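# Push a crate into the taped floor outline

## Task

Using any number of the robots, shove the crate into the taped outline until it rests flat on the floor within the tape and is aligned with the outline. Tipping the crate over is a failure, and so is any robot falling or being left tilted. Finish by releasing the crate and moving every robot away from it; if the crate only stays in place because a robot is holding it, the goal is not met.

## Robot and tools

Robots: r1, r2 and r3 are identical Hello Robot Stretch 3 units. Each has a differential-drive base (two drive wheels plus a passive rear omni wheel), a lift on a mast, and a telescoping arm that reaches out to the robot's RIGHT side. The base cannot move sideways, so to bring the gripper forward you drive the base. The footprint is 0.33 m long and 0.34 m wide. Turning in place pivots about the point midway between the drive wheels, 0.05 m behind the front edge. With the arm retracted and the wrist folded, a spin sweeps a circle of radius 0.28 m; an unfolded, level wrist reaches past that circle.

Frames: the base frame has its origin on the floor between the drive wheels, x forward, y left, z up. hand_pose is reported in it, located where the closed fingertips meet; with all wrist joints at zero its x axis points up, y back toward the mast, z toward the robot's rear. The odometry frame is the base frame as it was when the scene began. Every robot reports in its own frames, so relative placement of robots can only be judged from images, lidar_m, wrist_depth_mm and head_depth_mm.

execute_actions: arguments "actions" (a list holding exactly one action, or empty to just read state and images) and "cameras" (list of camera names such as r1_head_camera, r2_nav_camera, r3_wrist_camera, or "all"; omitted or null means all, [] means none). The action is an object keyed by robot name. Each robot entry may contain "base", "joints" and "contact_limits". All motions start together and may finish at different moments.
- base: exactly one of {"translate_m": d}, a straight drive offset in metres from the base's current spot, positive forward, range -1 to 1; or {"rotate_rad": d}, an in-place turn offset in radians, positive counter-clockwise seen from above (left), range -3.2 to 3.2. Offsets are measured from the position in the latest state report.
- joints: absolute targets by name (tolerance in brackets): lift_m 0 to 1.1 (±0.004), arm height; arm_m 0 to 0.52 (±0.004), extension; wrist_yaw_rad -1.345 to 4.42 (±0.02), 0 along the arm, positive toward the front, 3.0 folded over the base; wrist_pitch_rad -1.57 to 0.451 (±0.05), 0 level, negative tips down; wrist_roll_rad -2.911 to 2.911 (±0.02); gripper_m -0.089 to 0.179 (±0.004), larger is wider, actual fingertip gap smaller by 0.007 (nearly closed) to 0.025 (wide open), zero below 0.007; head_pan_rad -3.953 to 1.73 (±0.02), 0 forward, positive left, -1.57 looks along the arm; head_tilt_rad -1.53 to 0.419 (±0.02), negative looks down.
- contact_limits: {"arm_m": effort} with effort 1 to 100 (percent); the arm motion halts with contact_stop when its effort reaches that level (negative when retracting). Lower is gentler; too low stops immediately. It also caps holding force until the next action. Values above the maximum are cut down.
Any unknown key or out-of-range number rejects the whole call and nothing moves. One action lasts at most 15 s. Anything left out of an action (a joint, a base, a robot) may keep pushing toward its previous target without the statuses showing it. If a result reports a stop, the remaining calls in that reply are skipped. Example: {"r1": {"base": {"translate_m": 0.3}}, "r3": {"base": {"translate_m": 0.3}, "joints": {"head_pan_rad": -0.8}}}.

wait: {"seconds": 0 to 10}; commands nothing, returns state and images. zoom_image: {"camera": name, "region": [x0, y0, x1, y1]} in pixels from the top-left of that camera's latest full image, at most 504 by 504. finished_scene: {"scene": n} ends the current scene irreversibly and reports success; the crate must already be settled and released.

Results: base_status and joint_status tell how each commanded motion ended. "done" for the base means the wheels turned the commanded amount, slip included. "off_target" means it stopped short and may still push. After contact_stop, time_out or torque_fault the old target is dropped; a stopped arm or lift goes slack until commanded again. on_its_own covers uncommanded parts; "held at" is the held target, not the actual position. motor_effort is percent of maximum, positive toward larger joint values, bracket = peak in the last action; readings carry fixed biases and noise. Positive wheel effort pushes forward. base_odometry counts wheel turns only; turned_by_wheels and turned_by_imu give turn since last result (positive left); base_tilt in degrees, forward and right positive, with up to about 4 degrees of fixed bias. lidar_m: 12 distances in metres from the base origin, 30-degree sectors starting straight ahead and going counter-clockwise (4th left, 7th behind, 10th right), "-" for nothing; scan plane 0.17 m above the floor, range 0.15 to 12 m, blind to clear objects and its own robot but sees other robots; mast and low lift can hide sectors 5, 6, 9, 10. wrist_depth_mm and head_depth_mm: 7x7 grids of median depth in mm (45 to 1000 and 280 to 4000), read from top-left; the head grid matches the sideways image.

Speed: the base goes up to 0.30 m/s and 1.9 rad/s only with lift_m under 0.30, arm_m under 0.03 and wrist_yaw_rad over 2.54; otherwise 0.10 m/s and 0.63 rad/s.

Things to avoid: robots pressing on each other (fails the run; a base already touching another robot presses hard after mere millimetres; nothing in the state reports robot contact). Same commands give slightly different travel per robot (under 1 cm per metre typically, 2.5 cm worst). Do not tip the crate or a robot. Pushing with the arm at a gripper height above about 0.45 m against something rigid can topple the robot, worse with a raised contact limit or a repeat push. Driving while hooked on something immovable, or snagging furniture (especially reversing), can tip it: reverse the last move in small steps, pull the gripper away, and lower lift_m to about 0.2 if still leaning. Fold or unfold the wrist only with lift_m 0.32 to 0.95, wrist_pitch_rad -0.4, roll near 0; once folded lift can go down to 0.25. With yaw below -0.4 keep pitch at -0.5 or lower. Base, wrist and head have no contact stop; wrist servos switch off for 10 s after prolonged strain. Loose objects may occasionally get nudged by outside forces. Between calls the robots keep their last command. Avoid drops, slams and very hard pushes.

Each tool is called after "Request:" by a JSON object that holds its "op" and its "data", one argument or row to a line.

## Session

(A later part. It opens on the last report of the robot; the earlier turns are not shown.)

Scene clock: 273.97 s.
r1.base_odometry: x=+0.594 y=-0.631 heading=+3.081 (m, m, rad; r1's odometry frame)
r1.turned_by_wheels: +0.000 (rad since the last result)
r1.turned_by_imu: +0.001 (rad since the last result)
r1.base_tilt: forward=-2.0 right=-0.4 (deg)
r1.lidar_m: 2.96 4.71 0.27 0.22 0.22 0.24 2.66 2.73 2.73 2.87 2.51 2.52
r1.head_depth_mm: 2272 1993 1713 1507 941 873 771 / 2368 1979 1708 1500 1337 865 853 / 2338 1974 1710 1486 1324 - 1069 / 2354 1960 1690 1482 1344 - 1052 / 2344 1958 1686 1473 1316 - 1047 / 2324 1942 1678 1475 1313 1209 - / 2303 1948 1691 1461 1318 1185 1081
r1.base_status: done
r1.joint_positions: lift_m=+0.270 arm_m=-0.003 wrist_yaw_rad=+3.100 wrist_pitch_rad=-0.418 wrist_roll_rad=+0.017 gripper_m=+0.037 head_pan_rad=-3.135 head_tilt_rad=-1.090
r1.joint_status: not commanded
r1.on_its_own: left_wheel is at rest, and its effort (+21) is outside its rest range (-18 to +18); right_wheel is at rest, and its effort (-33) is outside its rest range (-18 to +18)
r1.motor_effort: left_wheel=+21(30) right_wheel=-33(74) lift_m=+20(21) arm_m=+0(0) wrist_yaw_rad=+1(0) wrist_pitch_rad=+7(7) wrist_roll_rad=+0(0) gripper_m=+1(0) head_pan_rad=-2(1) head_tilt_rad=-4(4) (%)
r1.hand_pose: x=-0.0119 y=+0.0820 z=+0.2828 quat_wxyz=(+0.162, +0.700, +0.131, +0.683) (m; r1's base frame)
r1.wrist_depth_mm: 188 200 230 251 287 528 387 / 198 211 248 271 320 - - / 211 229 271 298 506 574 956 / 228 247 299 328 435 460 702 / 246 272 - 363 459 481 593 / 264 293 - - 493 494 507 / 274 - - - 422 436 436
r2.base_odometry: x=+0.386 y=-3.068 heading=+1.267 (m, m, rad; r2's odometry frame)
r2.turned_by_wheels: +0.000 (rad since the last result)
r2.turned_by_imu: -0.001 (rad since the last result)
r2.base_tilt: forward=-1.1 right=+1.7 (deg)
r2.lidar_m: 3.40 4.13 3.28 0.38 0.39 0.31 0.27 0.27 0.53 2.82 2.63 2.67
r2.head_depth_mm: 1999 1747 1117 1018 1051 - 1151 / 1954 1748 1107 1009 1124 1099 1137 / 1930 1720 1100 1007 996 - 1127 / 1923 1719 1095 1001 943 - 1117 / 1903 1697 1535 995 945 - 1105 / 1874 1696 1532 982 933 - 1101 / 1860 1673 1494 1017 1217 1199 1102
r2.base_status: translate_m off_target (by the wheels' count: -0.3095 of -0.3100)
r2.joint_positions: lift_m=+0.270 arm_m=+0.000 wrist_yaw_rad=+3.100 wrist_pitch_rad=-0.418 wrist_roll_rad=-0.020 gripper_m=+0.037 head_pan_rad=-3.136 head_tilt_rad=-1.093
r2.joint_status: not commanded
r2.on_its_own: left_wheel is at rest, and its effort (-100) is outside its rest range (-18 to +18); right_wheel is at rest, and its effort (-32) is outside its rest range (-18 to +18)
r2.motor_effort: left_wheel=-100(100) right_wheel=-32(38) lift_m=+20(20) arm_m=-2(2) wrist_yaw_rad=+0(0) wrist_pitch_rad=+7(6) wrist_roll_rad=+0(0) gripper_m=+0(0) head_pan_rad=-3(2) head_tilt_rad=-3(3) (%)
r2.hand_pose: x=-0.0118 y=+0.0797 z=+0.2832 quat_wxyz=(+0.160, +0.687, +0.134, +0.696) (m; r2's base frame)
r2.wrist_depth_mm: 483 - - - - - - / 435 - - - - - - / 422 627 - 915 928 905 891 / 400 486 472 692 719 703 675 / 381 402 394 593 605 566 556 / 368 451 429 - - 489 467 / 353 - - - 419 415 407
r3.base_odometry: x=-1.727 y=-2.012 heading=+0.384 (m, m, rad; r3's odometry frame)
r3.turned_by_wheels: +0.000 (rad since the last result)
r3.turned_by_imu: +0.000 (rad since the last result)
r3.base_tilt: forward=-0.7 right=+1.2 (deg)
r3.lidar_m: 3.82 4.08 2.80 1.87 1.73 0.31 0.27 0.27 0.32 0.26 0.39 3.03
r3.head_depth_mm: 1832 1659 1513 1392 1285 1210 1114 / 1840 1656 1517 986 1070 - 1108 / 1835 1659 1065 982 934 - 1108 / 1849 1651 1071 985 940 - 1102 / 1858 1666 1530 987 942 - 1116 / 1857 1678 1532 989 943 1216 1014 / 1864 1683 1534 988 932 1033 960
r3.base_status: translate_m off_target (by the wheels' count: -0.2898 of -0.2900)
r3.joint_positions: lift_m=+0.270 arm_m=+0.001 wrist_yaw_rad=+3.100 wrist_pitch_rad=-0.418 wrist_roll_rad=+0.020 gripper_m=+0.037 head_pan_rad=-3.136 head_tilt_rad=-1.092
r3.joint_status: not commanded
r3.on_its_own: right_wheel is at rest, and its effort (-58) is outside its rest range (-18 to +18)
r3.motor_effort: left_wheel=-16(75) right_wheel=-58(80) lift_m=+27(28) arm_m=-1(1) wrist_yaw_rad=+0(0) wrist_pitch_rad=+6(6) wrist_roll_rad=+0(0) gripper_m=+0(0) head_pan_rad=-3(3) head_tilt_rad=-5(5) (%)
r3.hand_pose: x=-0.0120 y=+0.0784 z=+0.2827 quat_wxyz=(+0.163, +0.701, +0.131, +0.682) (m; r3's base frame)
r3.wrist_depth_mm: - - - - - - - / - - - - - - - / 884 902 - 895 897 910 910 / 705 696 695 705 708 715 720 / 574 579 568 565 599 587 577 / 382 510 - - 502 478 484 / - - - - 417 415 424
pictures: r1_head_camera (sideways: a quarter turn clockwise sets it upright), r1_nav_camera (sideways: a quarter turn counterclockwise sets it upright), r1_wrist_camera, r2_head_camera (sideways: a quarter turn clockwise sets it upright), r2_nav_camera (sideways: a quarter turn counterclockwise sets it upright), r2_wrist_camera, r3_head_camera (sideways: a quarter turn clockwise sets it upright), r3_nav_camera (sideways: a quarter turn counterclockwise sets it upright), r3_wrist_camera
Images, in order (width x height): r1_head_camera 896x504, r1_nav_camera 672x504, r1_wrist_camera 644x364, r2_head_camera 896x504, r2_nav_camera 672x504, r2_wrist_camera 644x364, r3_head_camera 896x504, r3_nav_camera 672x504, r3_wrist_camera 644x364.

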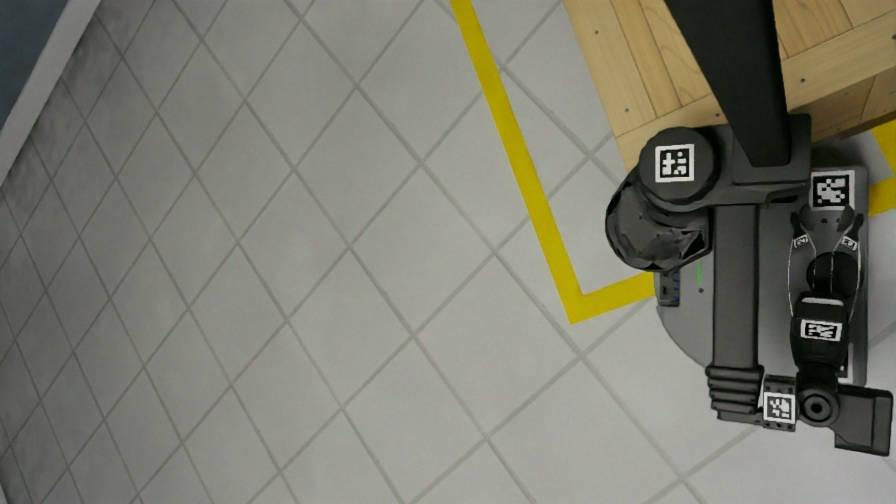

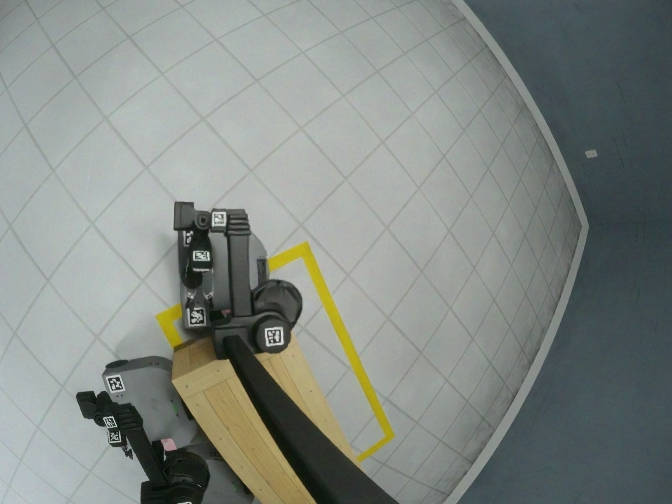

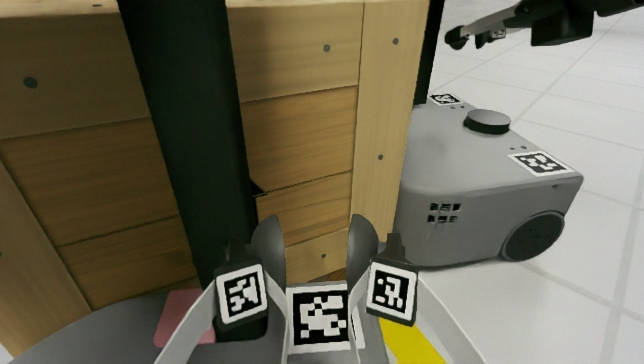

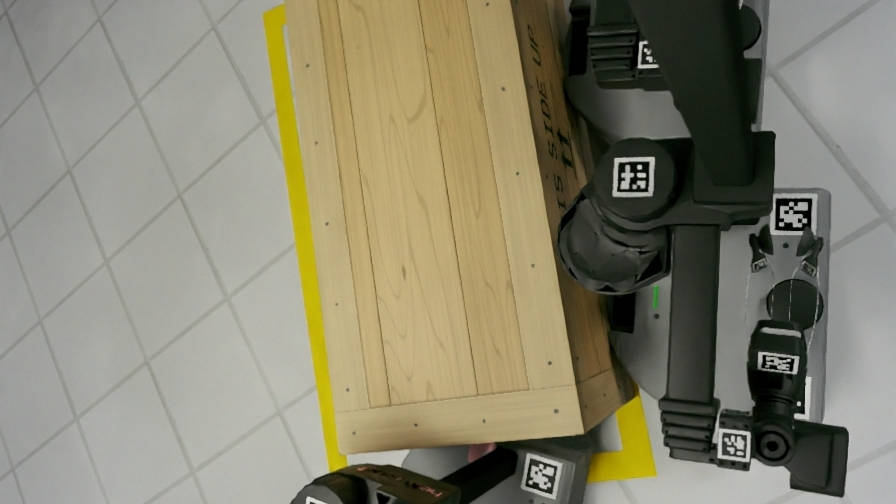

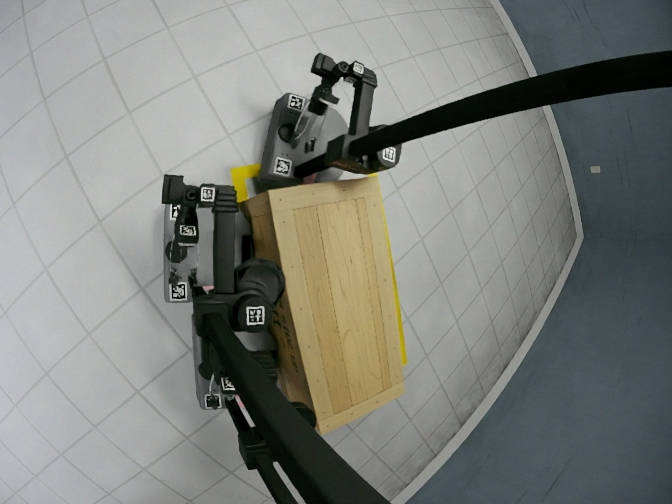

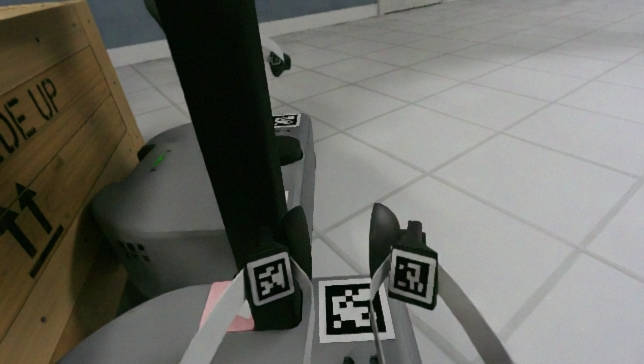

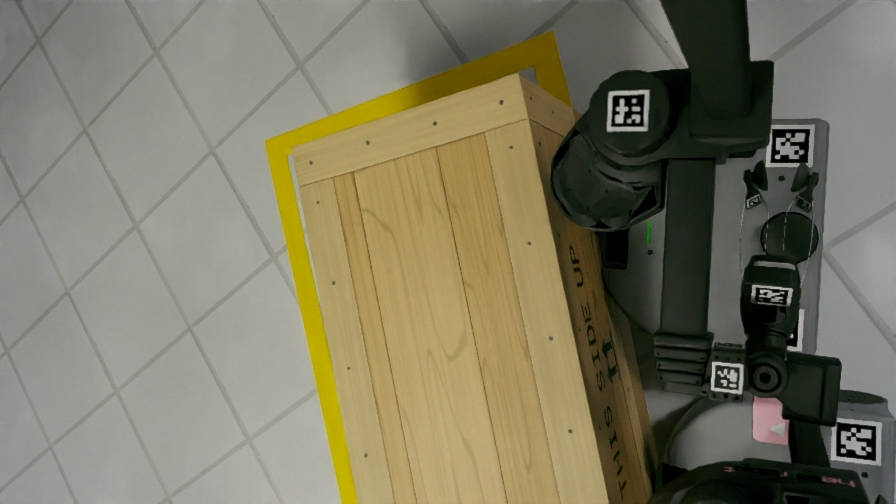

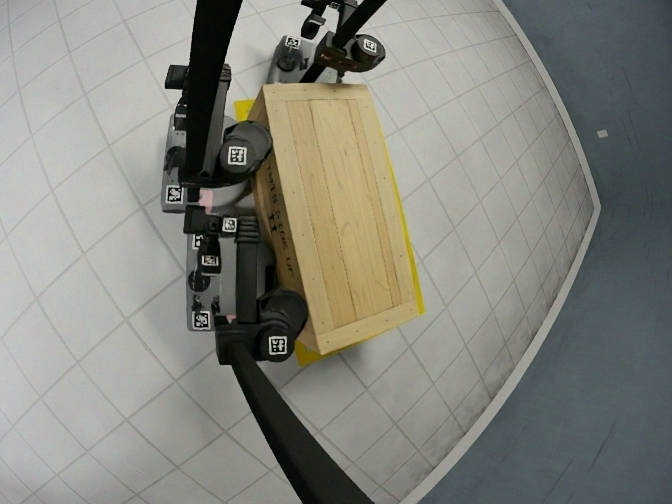

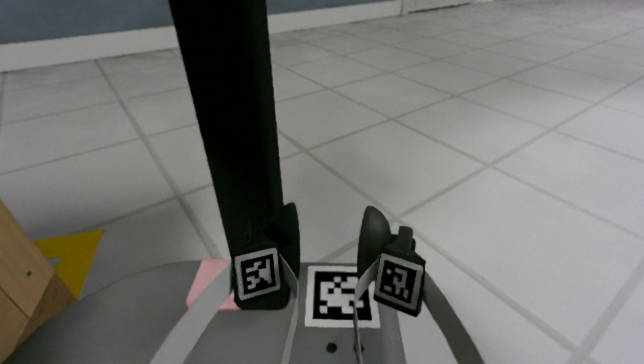

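Request:
{"op": "execute_actions", "data": {
  "actions": [
    {"r1":{"base":{"translate_m":-0.08}},"r2":{"base":{"translate_m":-0.12}},"r3":{"base":{"translate_m":-0.13}}}
  ],
  "cameras": ["r1_head_camera","r2_head_camera","r3_head_camera","r3_wrist_camera","r1_wrist_camera"]
}}

Scene clock: 277.90 s.
r1.base_odometry: x=+0.673 y=-0.636 heading=+3.081 (m, m, rad; r1's odometry frame)
r1.turned_by_wheels: +0.000 (rad since the last result)
r1.turned_by_imu: +0.023 (rad since the last result)
r1.base_tilt: forward=-2.0 right=-0.4 (deg)
r1.lidar_m: 3.07 4.76 0.27 0.22 0.22 0.24 2.64 2.67 2.68 2.90 2.57 2.57
r1.head_depth_mm: 2235 1988 1723 1504 942 870 769 / 2342 2000 1717 1497 1332 864 863 / 2369 1971 1698 1485 1330 - 1064 / 2361 1965 1701 1491 1345 - 1048 / 2310 1962 1676 1477 1328 - 1051 / 2317 1955 1671 1472 1316 1207 - / 2295 1930 1679 1470 1314 1189 1085
r1.base_status: done
r1.joint_positions: lift_m=+0.270 arm_m=-0.003 wrist_yaw_rad=+3.100 wrist_pitch_rad=-0.418 wrist_roll_rad=+0.017 gripper_m=+0.037 head_pan_rad=-3.135 head_tilt_rad=-1.090
r1.joint_status: not commanded
r1.motor_effort: left_wheel=+1(34) right_wheel=+0(73) lift_m=+20(21) arm_m=+0(0) wrist_yaw_rad=-1(1) wrist_pitch_rad=+7(7) wrist_roll_rad=+0(0) gripper_m=+1(0) head_pan_rad=-2(2) head_tilt_rad=-5(5) (%)
r1.hand_pose: x=-0.0119 y=+0.0820 z=+0.2828 quat_wxyz=(+0.162, +0.700, +0.131, +0.683) (m; r1's base frame)
r1.wrist_depth_mm: 190 200 231 253 574 420 - / 198 213 249 275 651 - - / 214 229 272 301 545 868 925 / 228 249 301 333 442 438 731 / 246 273 - 370 452 474 598 / 266 291 - - 484 500 499 / 274 - - - 418 437 436
r2.base_odometry: x=+0.350 y=-3.183 heading=+1.266 (m, m, rad; r2's odometry frame)
r2.turned_by_wheels: -0.001 (rad since the last result)
r2.turned_by_imu: -0.009 (rad since the last result)
r2.base_tilt: forward=-1.2 right=+1.7 (deg)
r2.lidar_m: 3.47 4.23 3.22 0.39 0.39 0.32 0.27 0.27 0.51 2.90 2.70 2.74
r2.head_depth_mm: 1984 1778 1115 1020 1063 - 1143 / 1949 1739 1109 1007 1134 1107 1139 / 1947 1727 1094 1002 1030 - 1134 / 1912 1720 1086 996 947 - 1113 / 1897 1690 1539 989 942 - 1104 / 1885 1690 1530 987 934 - 1106 / 1848 1660 1505 990 1145 1208 1091
r2.base_status: translate_m off_target (by the wheels' count: -0.1198 of -0.1200)
r2.joint_positions: lift_m=+0.270 arm_m=+0.000 wrist_yaw_rad=+3.100 wrist_pitch_rad=-0.418 wrist_roll_rad=-0.020 gripper_m=+0.037 head_pan_rad=-3.136 head_tilt_rad=-1.093
r2.joint_status: not commanded
r2.on_its_own: left_wheel is at rest, and its effort (-76) is outside its rest range (-18 to +18)
r2.motor_effort: left_wheel=-76(100) right_wheel=-3(38) lift_m=+20(20) arm_m=-1(2) wrist_yaw_rad=+1(0) wrist_pitch_rad=+7(6) wrist_roll_rad=+0(0) gripper_m=-1(1) head_pan_rad=-3(2) head_tilt_rad=-4(3) (%)
r2.hand_pose: x=-0.0118 y=+0.0797 z=+0.2832 quat_wxyz=(+0.160, +0.687, +0.134, +0.696) (m; r2's base frame)
r2.wrist_depth_mm: 517 - - - - - - / 478 - - - - - - / 451 671 - 919 928 905 863 / 423 481 468 708 736 702 679 / 396 402 393 603 607 573 554 / 376 451 426 - - 481 475 / 360 - - - 424 415 410
r3.base_odometry: x=-1.847 y=-2.061 heading=+0.385 (m, m, rad; r3's odometry frame)
r3.turned_by_wheels: +0.000 (rad since the last result)
r3.turned_by_imu: +0.002 (rad since the last result)
r3.base_tilt: forward=-0.7 right=+1.2 (deg)
r3.lidar_m: 3.91 4.21 2.67 1.79 1.65 0.32 0.27 0.27 0.31 0.26 0.39 3.12
r3.head_depth_mm: 1833 1651 1507 1398 1286 1218 1113 / 1827 1645 1514 985 1118 - 1111 / 1833 1659 1068 977 937 - 1107 / 1850 1668 1066 983 941 - 1108 / 1857 1666 1532 983 939 - 1114 / 1856 1679 1523 988 935 1213 1015 / 1860 1688 1527 991 927 1032 848
r3.base_status: translate_m off_target (by the wheels' count: -0.1296 of -0.1300)
r3.joint_positions: lift_m=+0.270 arm_m=+0.001 wrist_yaw_rad=+3.100 wrist_pitch_rad=-0.418 wrist_roll_rad=+0.020 gripper_m=+0.037 head_pan_rad=-3.136 head_tilt_rad=-1.092
r3.joint_status: not commanded
r3.on_its_own: left_wheel is at rest, and its effort (-36) is outside its rest range (-18 to +18); right_wheel is at rest, and its effort (-76) is outside its rest range (-18 to +18)
r3.motor_effort: left_wheel=-36(72) right_wheel=-76(79) lift_m=+27(27) arm_m=-1(0) wrist_yaw_rad=-1(1) wrist_pitch_rad=+6(6) wrist_roll_rad=+0(0) gripper_m=-1(1) head_pan_rad=-2(3) head_tilt_rad=-6(5) (%)
r3.hand_pose: x=-0.0120 y=+0.0784 z=+0.2827 quat_wxyz=(+0.163, +0.701, +0.131, +0.682) (m; r3's base frame)
r3.wrist_depth_mm: - - - - - - - / - - - - - - - / 900 868 - 886 906 942 876 / 695 693 704 721 704 715 700 / 569 567 581 572 601 575 575 / 399 523 - - 506 493 491 / - - - - 418 417 421
pictures: r1_head_camera (sideways: a quarter turn clockwise sets it upright), r1_wrist_camera, r2_head_camera (sideways: a quarter turn clockwise sets it upright), r3_head_camera (sideways: a quarter turn clockwise sets it upright), r3_wrist_camera
Images, in order (width x height): r1_head_camera 896x504, r1_wrist_camera 644x364, r2_head_camera 896x504, r3_head_camera 896x504, r3_wrist_camera 644x364.

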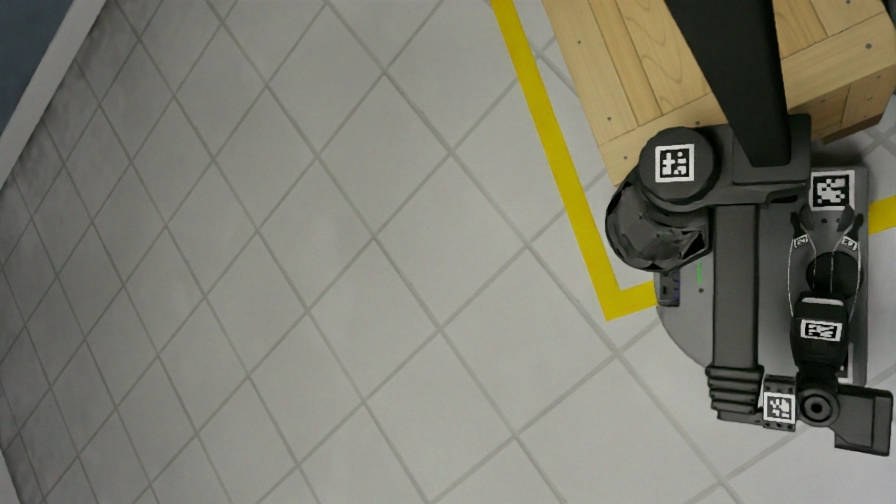

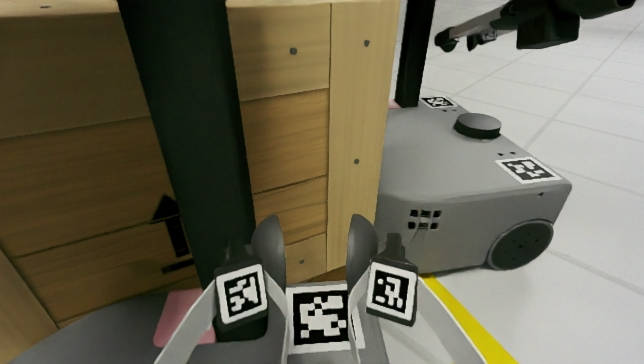

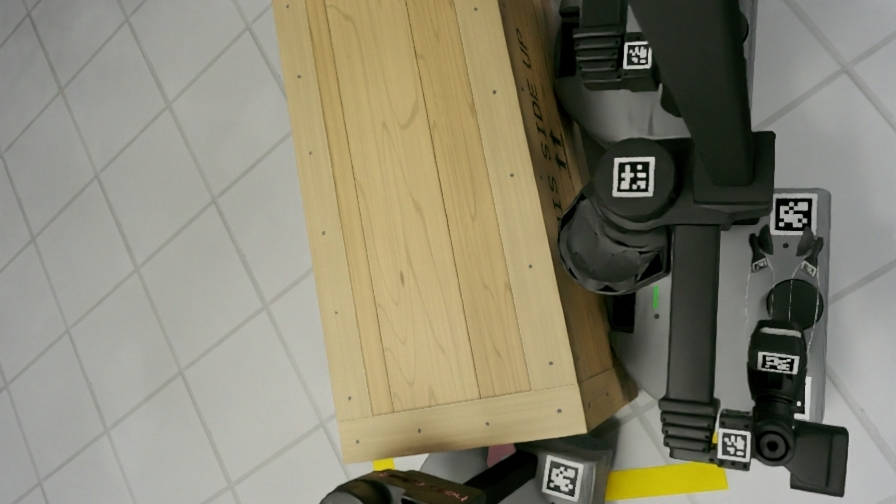

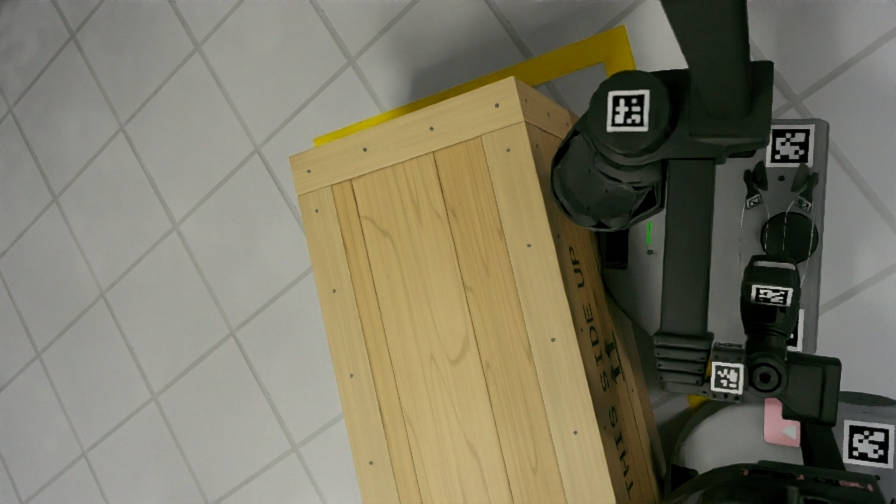

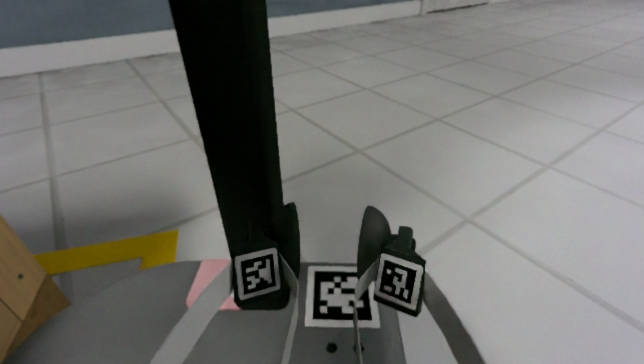

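Request:
{"op": "execute_actions", "data": {
  "actions": [
    {"r1":{"base":{"translate_m":0.45}},"r2":{"base":{"translate_m":0.95}},"r3":{"base":{"translate_m":0.03}}}
  ],
  "cameras": ["r2_nav_camera"]
}}

Request:
{"op": "execute_actions", "data": {
  "actions": [
    {"r3":{"base":{"translate_m":0.4}}}
  ],
  "cameras": ["r2_nav_camera","r3_head_camera","r1_head_camera","r3_nav_camera"]
}}

Scene clock: 286.73 s.
r1.base_odometry: x=+0.224 y=-0.608 heading=+3.081 (m, m, rad; r1's odometry frame)
r1.turned_by_wheels: +0.000 (rad since the last result)
r1.turned_by_imu: +0.003 (rad since the last result)
r1.base_tilt: forward=-2.0 right=-0.4 (deg)
r1.lidar_m: 2.70 0.93 0.97 2.84 0.65 0.46 0.65 3.02 3.03 2.55 2.26 2.27
r1.head_depth_mm: 2385 2007 1210 1052 1275 1241 1101 / 2386 1986 1724 1051 1149 1228 1081 / 2350 1978 1706 1186 1308 - 1061 / 2329 1982 1692 1484 1350 - 1049 / 2368 1947 1682 1481 1321 - 1054 / 2305 1960 1683 1469 1311 1206 - / 2315 1959 1667 1473 1315 1187 1084
r1.base_status: done
r1.joint_positions: lift_m=+0.270 arm_m=-0.003 wrist_yaw_rad=+3.100 wrist_pitch_rad=-0.418 wrist_roll_rad=+0.017 gripper_m=+0.037 head_pan_rad=-3.135 head_tilt_rad=-1.090
r1.joint_status: not commanded
r1.motor_effort: left_wheel=+1(7) right_wheel=+0(7) lift_m=+21(21) arm_m=+0(0) wrist_yaw_rad=+0(1) wrist_pitch_rad=+7(7) wrist_roll_rad=+0(0) gripper_m=-1(1) head_pan_rad=-2(2) head_tilt_rad=-3(5) (%)
r1.hand_pose: x=-0.0119 y=+0.0820 z=+0.2828 quat_wxyz=(+0.162, +0.700, +0.131, +0.683) (m; r1's base frame)
r1.wrist_depth_mm: - - - - - - - / 750 798 - - - - 776 / 744 743 927 912 915 893 639 / 654 702 705 722 728 722 645 / 566 590 - 591 609 589 594 / 481 513 - - 519 499 506 / 444 - - - 421 440 434
r2.base_odometry: x=+0.635 y=-2.277 heading=+1.266 (m, m, rad; r2's odometry frame)
r2.turned_by_wheels: +0.000 (rad since the last result)
r2.turned_by_imu: -0.001 (rad since the last result)
r2.base_tilt: forward=-1.2 right=+1.8 (deg)
r2.lidar_m: 2.77 3.37 4.13 2.78 2.60 1.07 1.20 0.92 3.41 2.30 2.15 2.17
r2.head_depth_mm: 1413 1491 1545 1453 1330 - 1147 / 1397 1480 1537 1439 1330 1251 1139 / 1413 1623 1563 1428 1329 - 1124 / 1391 1636 1553 1419 1343 - 1110 / 1357 1594 1540 1416 1313 - 1105 / 1845 1687 1508 1395 1303 - 1098 / 1807 1260 1369 1395 1277 1198 1099
r2.base_status: done
r2.joint_positions: lift_m=+0.270 arm_m=+0.000 wrist_yaw_rad=+3.100 wrist_pitch_rad=-0.418 wrist_roll_rad=-0.020 gripper_m=+0.037 head_pan_rad=-3.136 head_tilt_rad=-1.093
r2.joint_status: not commanded
r2.motor_effort: left_wheel=+0(59) right_wheel=+0(8) lift_m=+20(20) arm_m=-2(2) wrist_yaw_rad=+1(1) wrist_pitch_rad=+7(6) wrist_roll_rad=+0(0) gripper_m=-1(0) head_pan_rad=-2(3) head_tilt_rad=-2(3) (%)
r2.hand_pose: x=-0.0118 y=+0.0797 z=+0.2832 quat_wxyz=(+0.160, +0.687, +0.134, +0.696) (m; r2's base frame)
r2.wrist_depth_mm: - - - - - - - / - - - - - - - / - - - 979 946 892 893 / 828 807 786 745 725 705 676 / 662 637 624 601 607 577 552 / 537 529 535 - - 485 472 / 455 - - - 425 418 411
r3.base_odometry: x=-1.819 y=-2.050 heading=+0.385 (m, m, rad; r3's odometry frame)
r3.turned_by_wheels: +0.000 (rad since the last result)
r3.turned_by_imu: -0.001 (rad since the last result)
r3.base_tilt: forward=-0.7 right=+1.2 (deg)
r3.lidar_m: 0.98 4.19 2.70 1.79 1.67 0.35 0.30 0.30 0.34 0.58 0.88 0.98
r3.head_depth_mm: 1808 1657 1505 1382 1281 1224 1121 / 1829 1655 1507 989 1277 - 1112 / 1832 1662 1065 976 1002 - 1108 / 1835 1661 1065 983 1023 - 1107 / 1854 1676 1065 985 1008 - 1113 / 1861 1689 1528 990 948 1219 1106 / 1864 1676 1528 990 942 1213 1136
r3.base_status: done
r3.joint_positions: lift_m=+0.270 arm_m=+0.001 wrist_yaw_rad=+3.100 wrist_pitch_rad=-0.418 wrist_roll_rad=+0.020 gripper_m=+0.037 head_pan_rad=-3.136 head_tilt_rad=-1.092
r3.joint_status: not commanded
r3.motor_effort: left_wheel=+1(30) right_wheel=+1(62) lift_m=+28(28) arm_m=+0(0) wrist_yaw_rad=-1(1) wrist_pitch_rad=+6(6) wrist_roll_rad=+0(0) gripper_m=+0(0) head_pan_rad=-3(3) head_tilt_rad=-5(5) (%)
r3.hand_pose: x=-0.0120 y=+0.0784 z=+0.2827 quat_wxyz=(+0.163, +0.701, +0.131, +0.682) (m; r3's base frame)
r3.wrist_depth_mm: - - - - - - - / - - - - - - - / 915 918 - 909 896 920 911 / 695 698 718 696 703 700 711 / 575 579 570 570 611 583 582 / 485 526 - - 498 487 486 / - - - - 420 421 424
pictures: r2_nav_camera (sideways: a quarter turn counterclockwise sets it upright)
Images, in order (width x height): r2_nav_camera 672x504.

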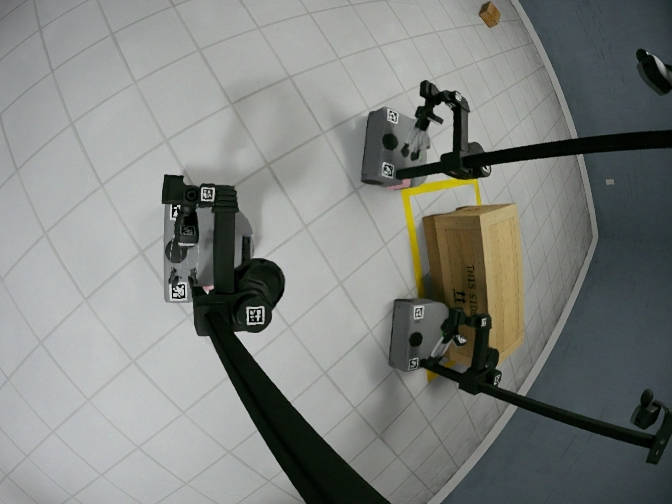

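Scene clock: 289.80 s.
r1.base_odometry: x=+0.224 y=-0.608 heading=+3.081 (m, m, rad; r1's odometry frame)
r1.turned_by_wheels: +0.000 (rad since the last result)
r1.turned_by_imu: +0.001 (rad since the last result)
r1.base_tilt: forward=-1.9 right=-0.5 (deg)
r1.lidar_m: 2.71 0.94 0.97 0.87 0.65 0.46 0.65 3.00 3.04 2.55 2.26 2.27
r1.head_depth_mm: 2408 2002 1213 1061 1281 1236 1094 / 2370 1992 1706 1053 1151 1233 1079 / 2358 1985 1699 1183 1306 - 1064 / 2374 1958 1700 1491 1338 - 1049 / 2320 1972 1682 1473 1323 - 1047 / 2330 1941 1677 1471 1321 1209 - / 2291 1933 1650 1473 1311 1188 1084
r1.base_status: not commanded
r1.joint_positions: lift_m=+0.270 arm_m=-0.003 wrist_yaw_rad=+3.100 wrist_pitch_rad=-0.418 wrist_roll_rad=+0.017 gripper_m=+0.037 head_pan_rad=-3.135 head_tilt_rad=-1.090
r1.joint_status: not commanded
r1.motor_effort: left_wheel=+1(1) right_wheel=+0(0) lift_m=+21(21) arm_m=+1(0) wrist_yaw_rad=+0(0) wrist_pitch_rad=+7(7) wrist_roll_rad=+0(0) gripper_m=+0(0) head_pan_rad=-1(2) head_tilt_rad=-4(5) (%)
r1.hand_pose: x=-0.0119 y=+0.0820 z=+0.2828 quat_wxyz=(+0.162, +0.700, +0.131, +0.683) (m; r1's base frame)
r1.wrist_depth_mm: - - - - - - - / 854 - 827 805 - - 757 / 756 918 824 847 933 890 648 / 653 710 713 710 722 722 631 / 567 590 - 581 612 600 597 / 488 512 - - 519 492 494 / 443 - - - 420 434 439
r2.base_odometry: x=+0.635 y=-2.277 heading=+1.266 (m, m, rad; r2's odometry frame)
r2.turned_by_wheels: +0.000 (rad since the last result)
r2.turned_by_imu: -0.001 (rad since the last result)
r2.base_tilt: forward=-1.2 right=+1.8 (deg)
r2.lidar_m: 2.78 3.38 4.11 2.79 2.60 0.71 1.20 0.92 3.41 2.30 2.14 2.18
r2.head_depth_mm: 1458 1709 1221 1312 1334 - 1148 / 1445 1667 1085 1322 1328 1250 1144 / 1413 1666 1560 1410 1339 - 1124 / 1386 1622 1557 1423 1345 - 1115 / 1361 1601 1545 1414 1316 - 1103 / 1853 1682 1508 1407 1292 - 1098 / 1805 1255 1368 1398 1283 1201 1096
r2.base_status: not commanded
r2.joint_positions: lift_m=+0.270 arm_m=+0.000 wrist_yaw_rad=+3.100 wrist_pitch_rad=-0.418 wrist_roll_rad=-0.020 gripper_m=+0.037 head_pan_rad=-3.136 head_tilt_rad=-1.093
r2.joint_status: not commanded
r2.motor_effort: left_wheel=-1(0) right_wheel=+0(0) lift_m=+20(20) arm_m=-2(2) wrist_yaw_rad=+0(0) wrist_pitch_rad=+6(6) wrist_roll_rad=+0(0) gripper_m=+0(0) head_pan_rad=-2(2) head_tilt_rad=-3(3) (%)
r2.hand_pose: x=-0.0118 y=+0.0797 z=+0.2832 quat_wxyz=(+0.160, +0.687, +0.134, +0.696) (m; r2's base frame)
r2.wrist_depth_mm: - - - - - - - / - - - - - - - / - - - 994 937 932 861 / 686 791 778 758 718 693 673 / 630 630 625 603 603 572 559 / 538 538 536 - - 487 471 / 463 - - - 424 415 408
r3.base_odometry: x=-1.449 y=-1.900 heading=+0.385 (m, m, rad; r3's odometry frame)
r3.turned_by_wheels: +0.000 (rad since the last result)
r3.turned_by_imu: +0.001 (rad since the last result)
r3.base_tilt: forward=-0.7 right=+1.2 (deg)
r3.lidar_m: 3.59 3.81 3.09 2.07 1.90 1.93 0.68 0.68 0.76 0.87 2.84 0.60
r3.head_depth_mm: 1809 1641 1503 1382 1284 1215 1117 / 1834 1637 1435 1390 1300 - 1113 / 1834 1166 1218 1397 1322 - 1099 / 1842 1171 1172 1387 1308 - 1105 / 1848 1178 1124 1377 1293 - 1113 / 1854 1173 1121 1371 1296 1218 1109 / 1855 1185 1108 1358 1301 1207 1130
r3.base_status: done
r3.joint_positions: lift_m=+0.270 arm_m=+0.001 wrist_yaw_rad=+3.100 wrist_pitch_rad=-0.418 wrist_roll_rad=+0.020 gripper_m=+0.037 head_pan_rad=-3.136 head_tilt_rad=-1.092
r3.joint_status: not commanded
r3.motor_effort: left_wheel=+0(8) right_wheel=+2(9) lift_m=+27(27) arm_m=+0(0) wrist_yaw_rad=-1(1) wrist_pitch_rad=+6(6) wrist_roll_rad=+0(0) gripper_m=+0(0) head_pan_rad=-2(3) head_tilt_rad=-6(6) (%)
r3.hand_pose: x=-0.0120 y=+0.0784 z=+0.2827 quat_wxyz=(+0.163, +0.701, +0.131, +0.682) (m; r3's base frame)
r3.wrist_depth_mm: - - - - - - - / - - - - - - - / 902 898 - 926 918 934 916 / 696 707 691 705 706 691 705 / 569 575 569 563 603 581 582 / 482 515 - - 497 489 483 / - - - - 423 419 419
pictures: r1_head_camera (sideways: a quarter turn clockwise sets it upright), r2_nav_camera (sideways: a quarter turn counterclockwise sets it upright), r3_head_camera (sideways: a quarter turn clockwise sets it upright), r3_nav_camera (sideways: a quarter turn counterclockwise sets it upright)
Images, in order (width x height): r1_head_camera 896x504, r2_nav_camera 672x504, r3_head_camera 896x504, r3_nav_camera 672x504.

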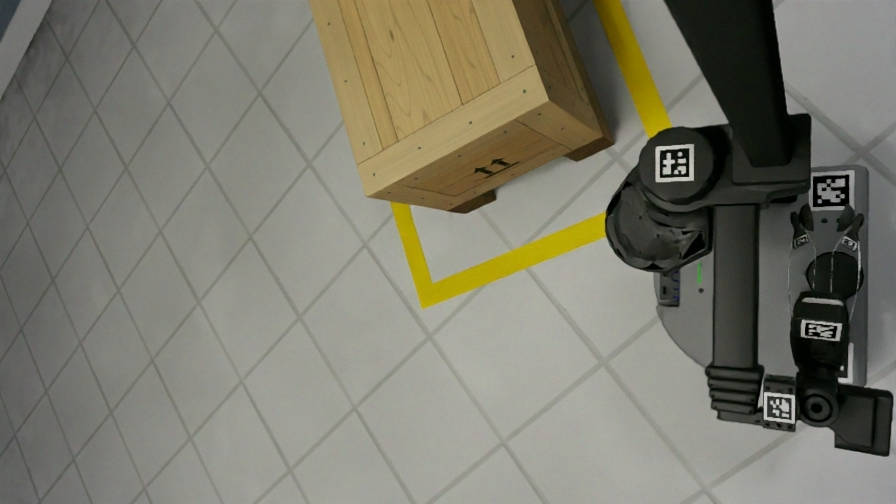

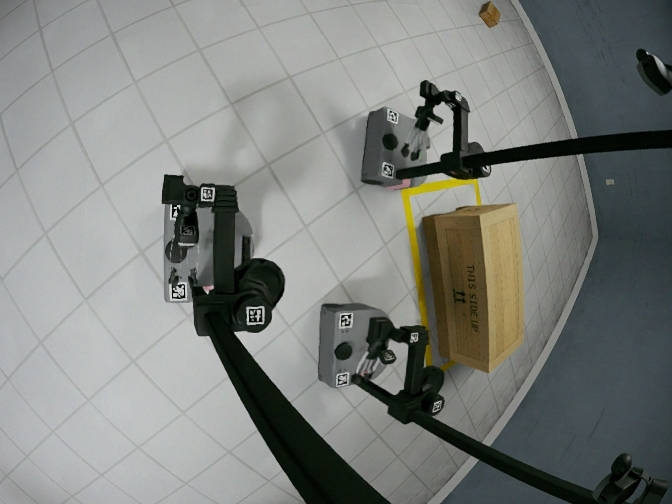

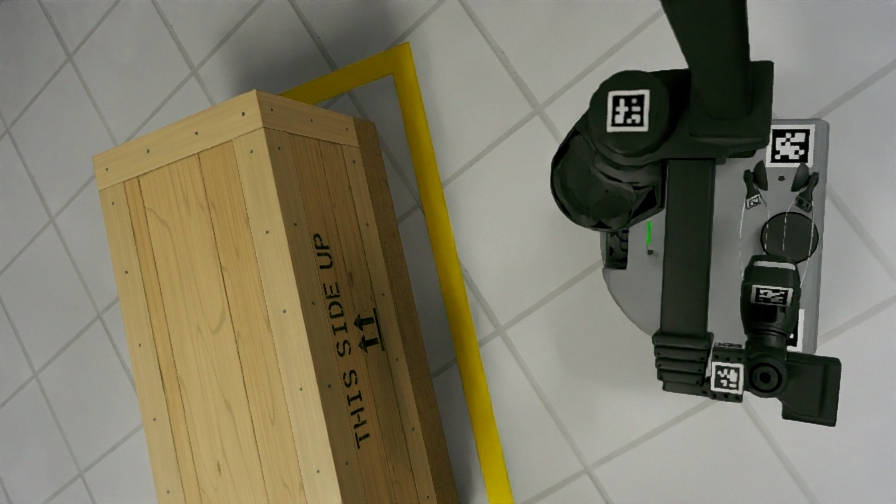

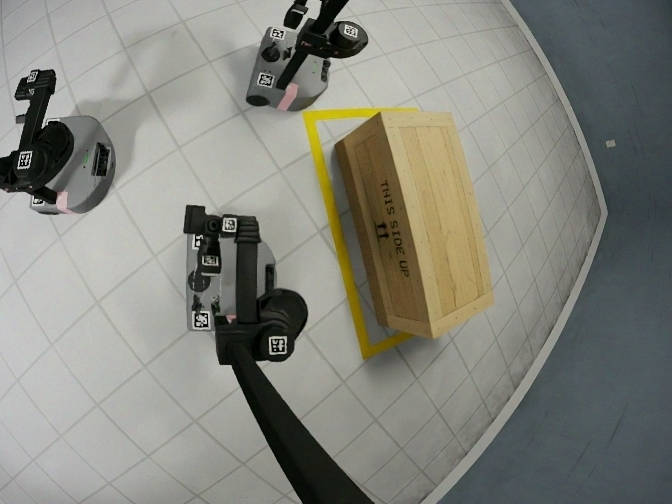

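Request:
{"op": "finished_scene", "data": {
  "scene": 2
}}

The scene is finished: the task was done.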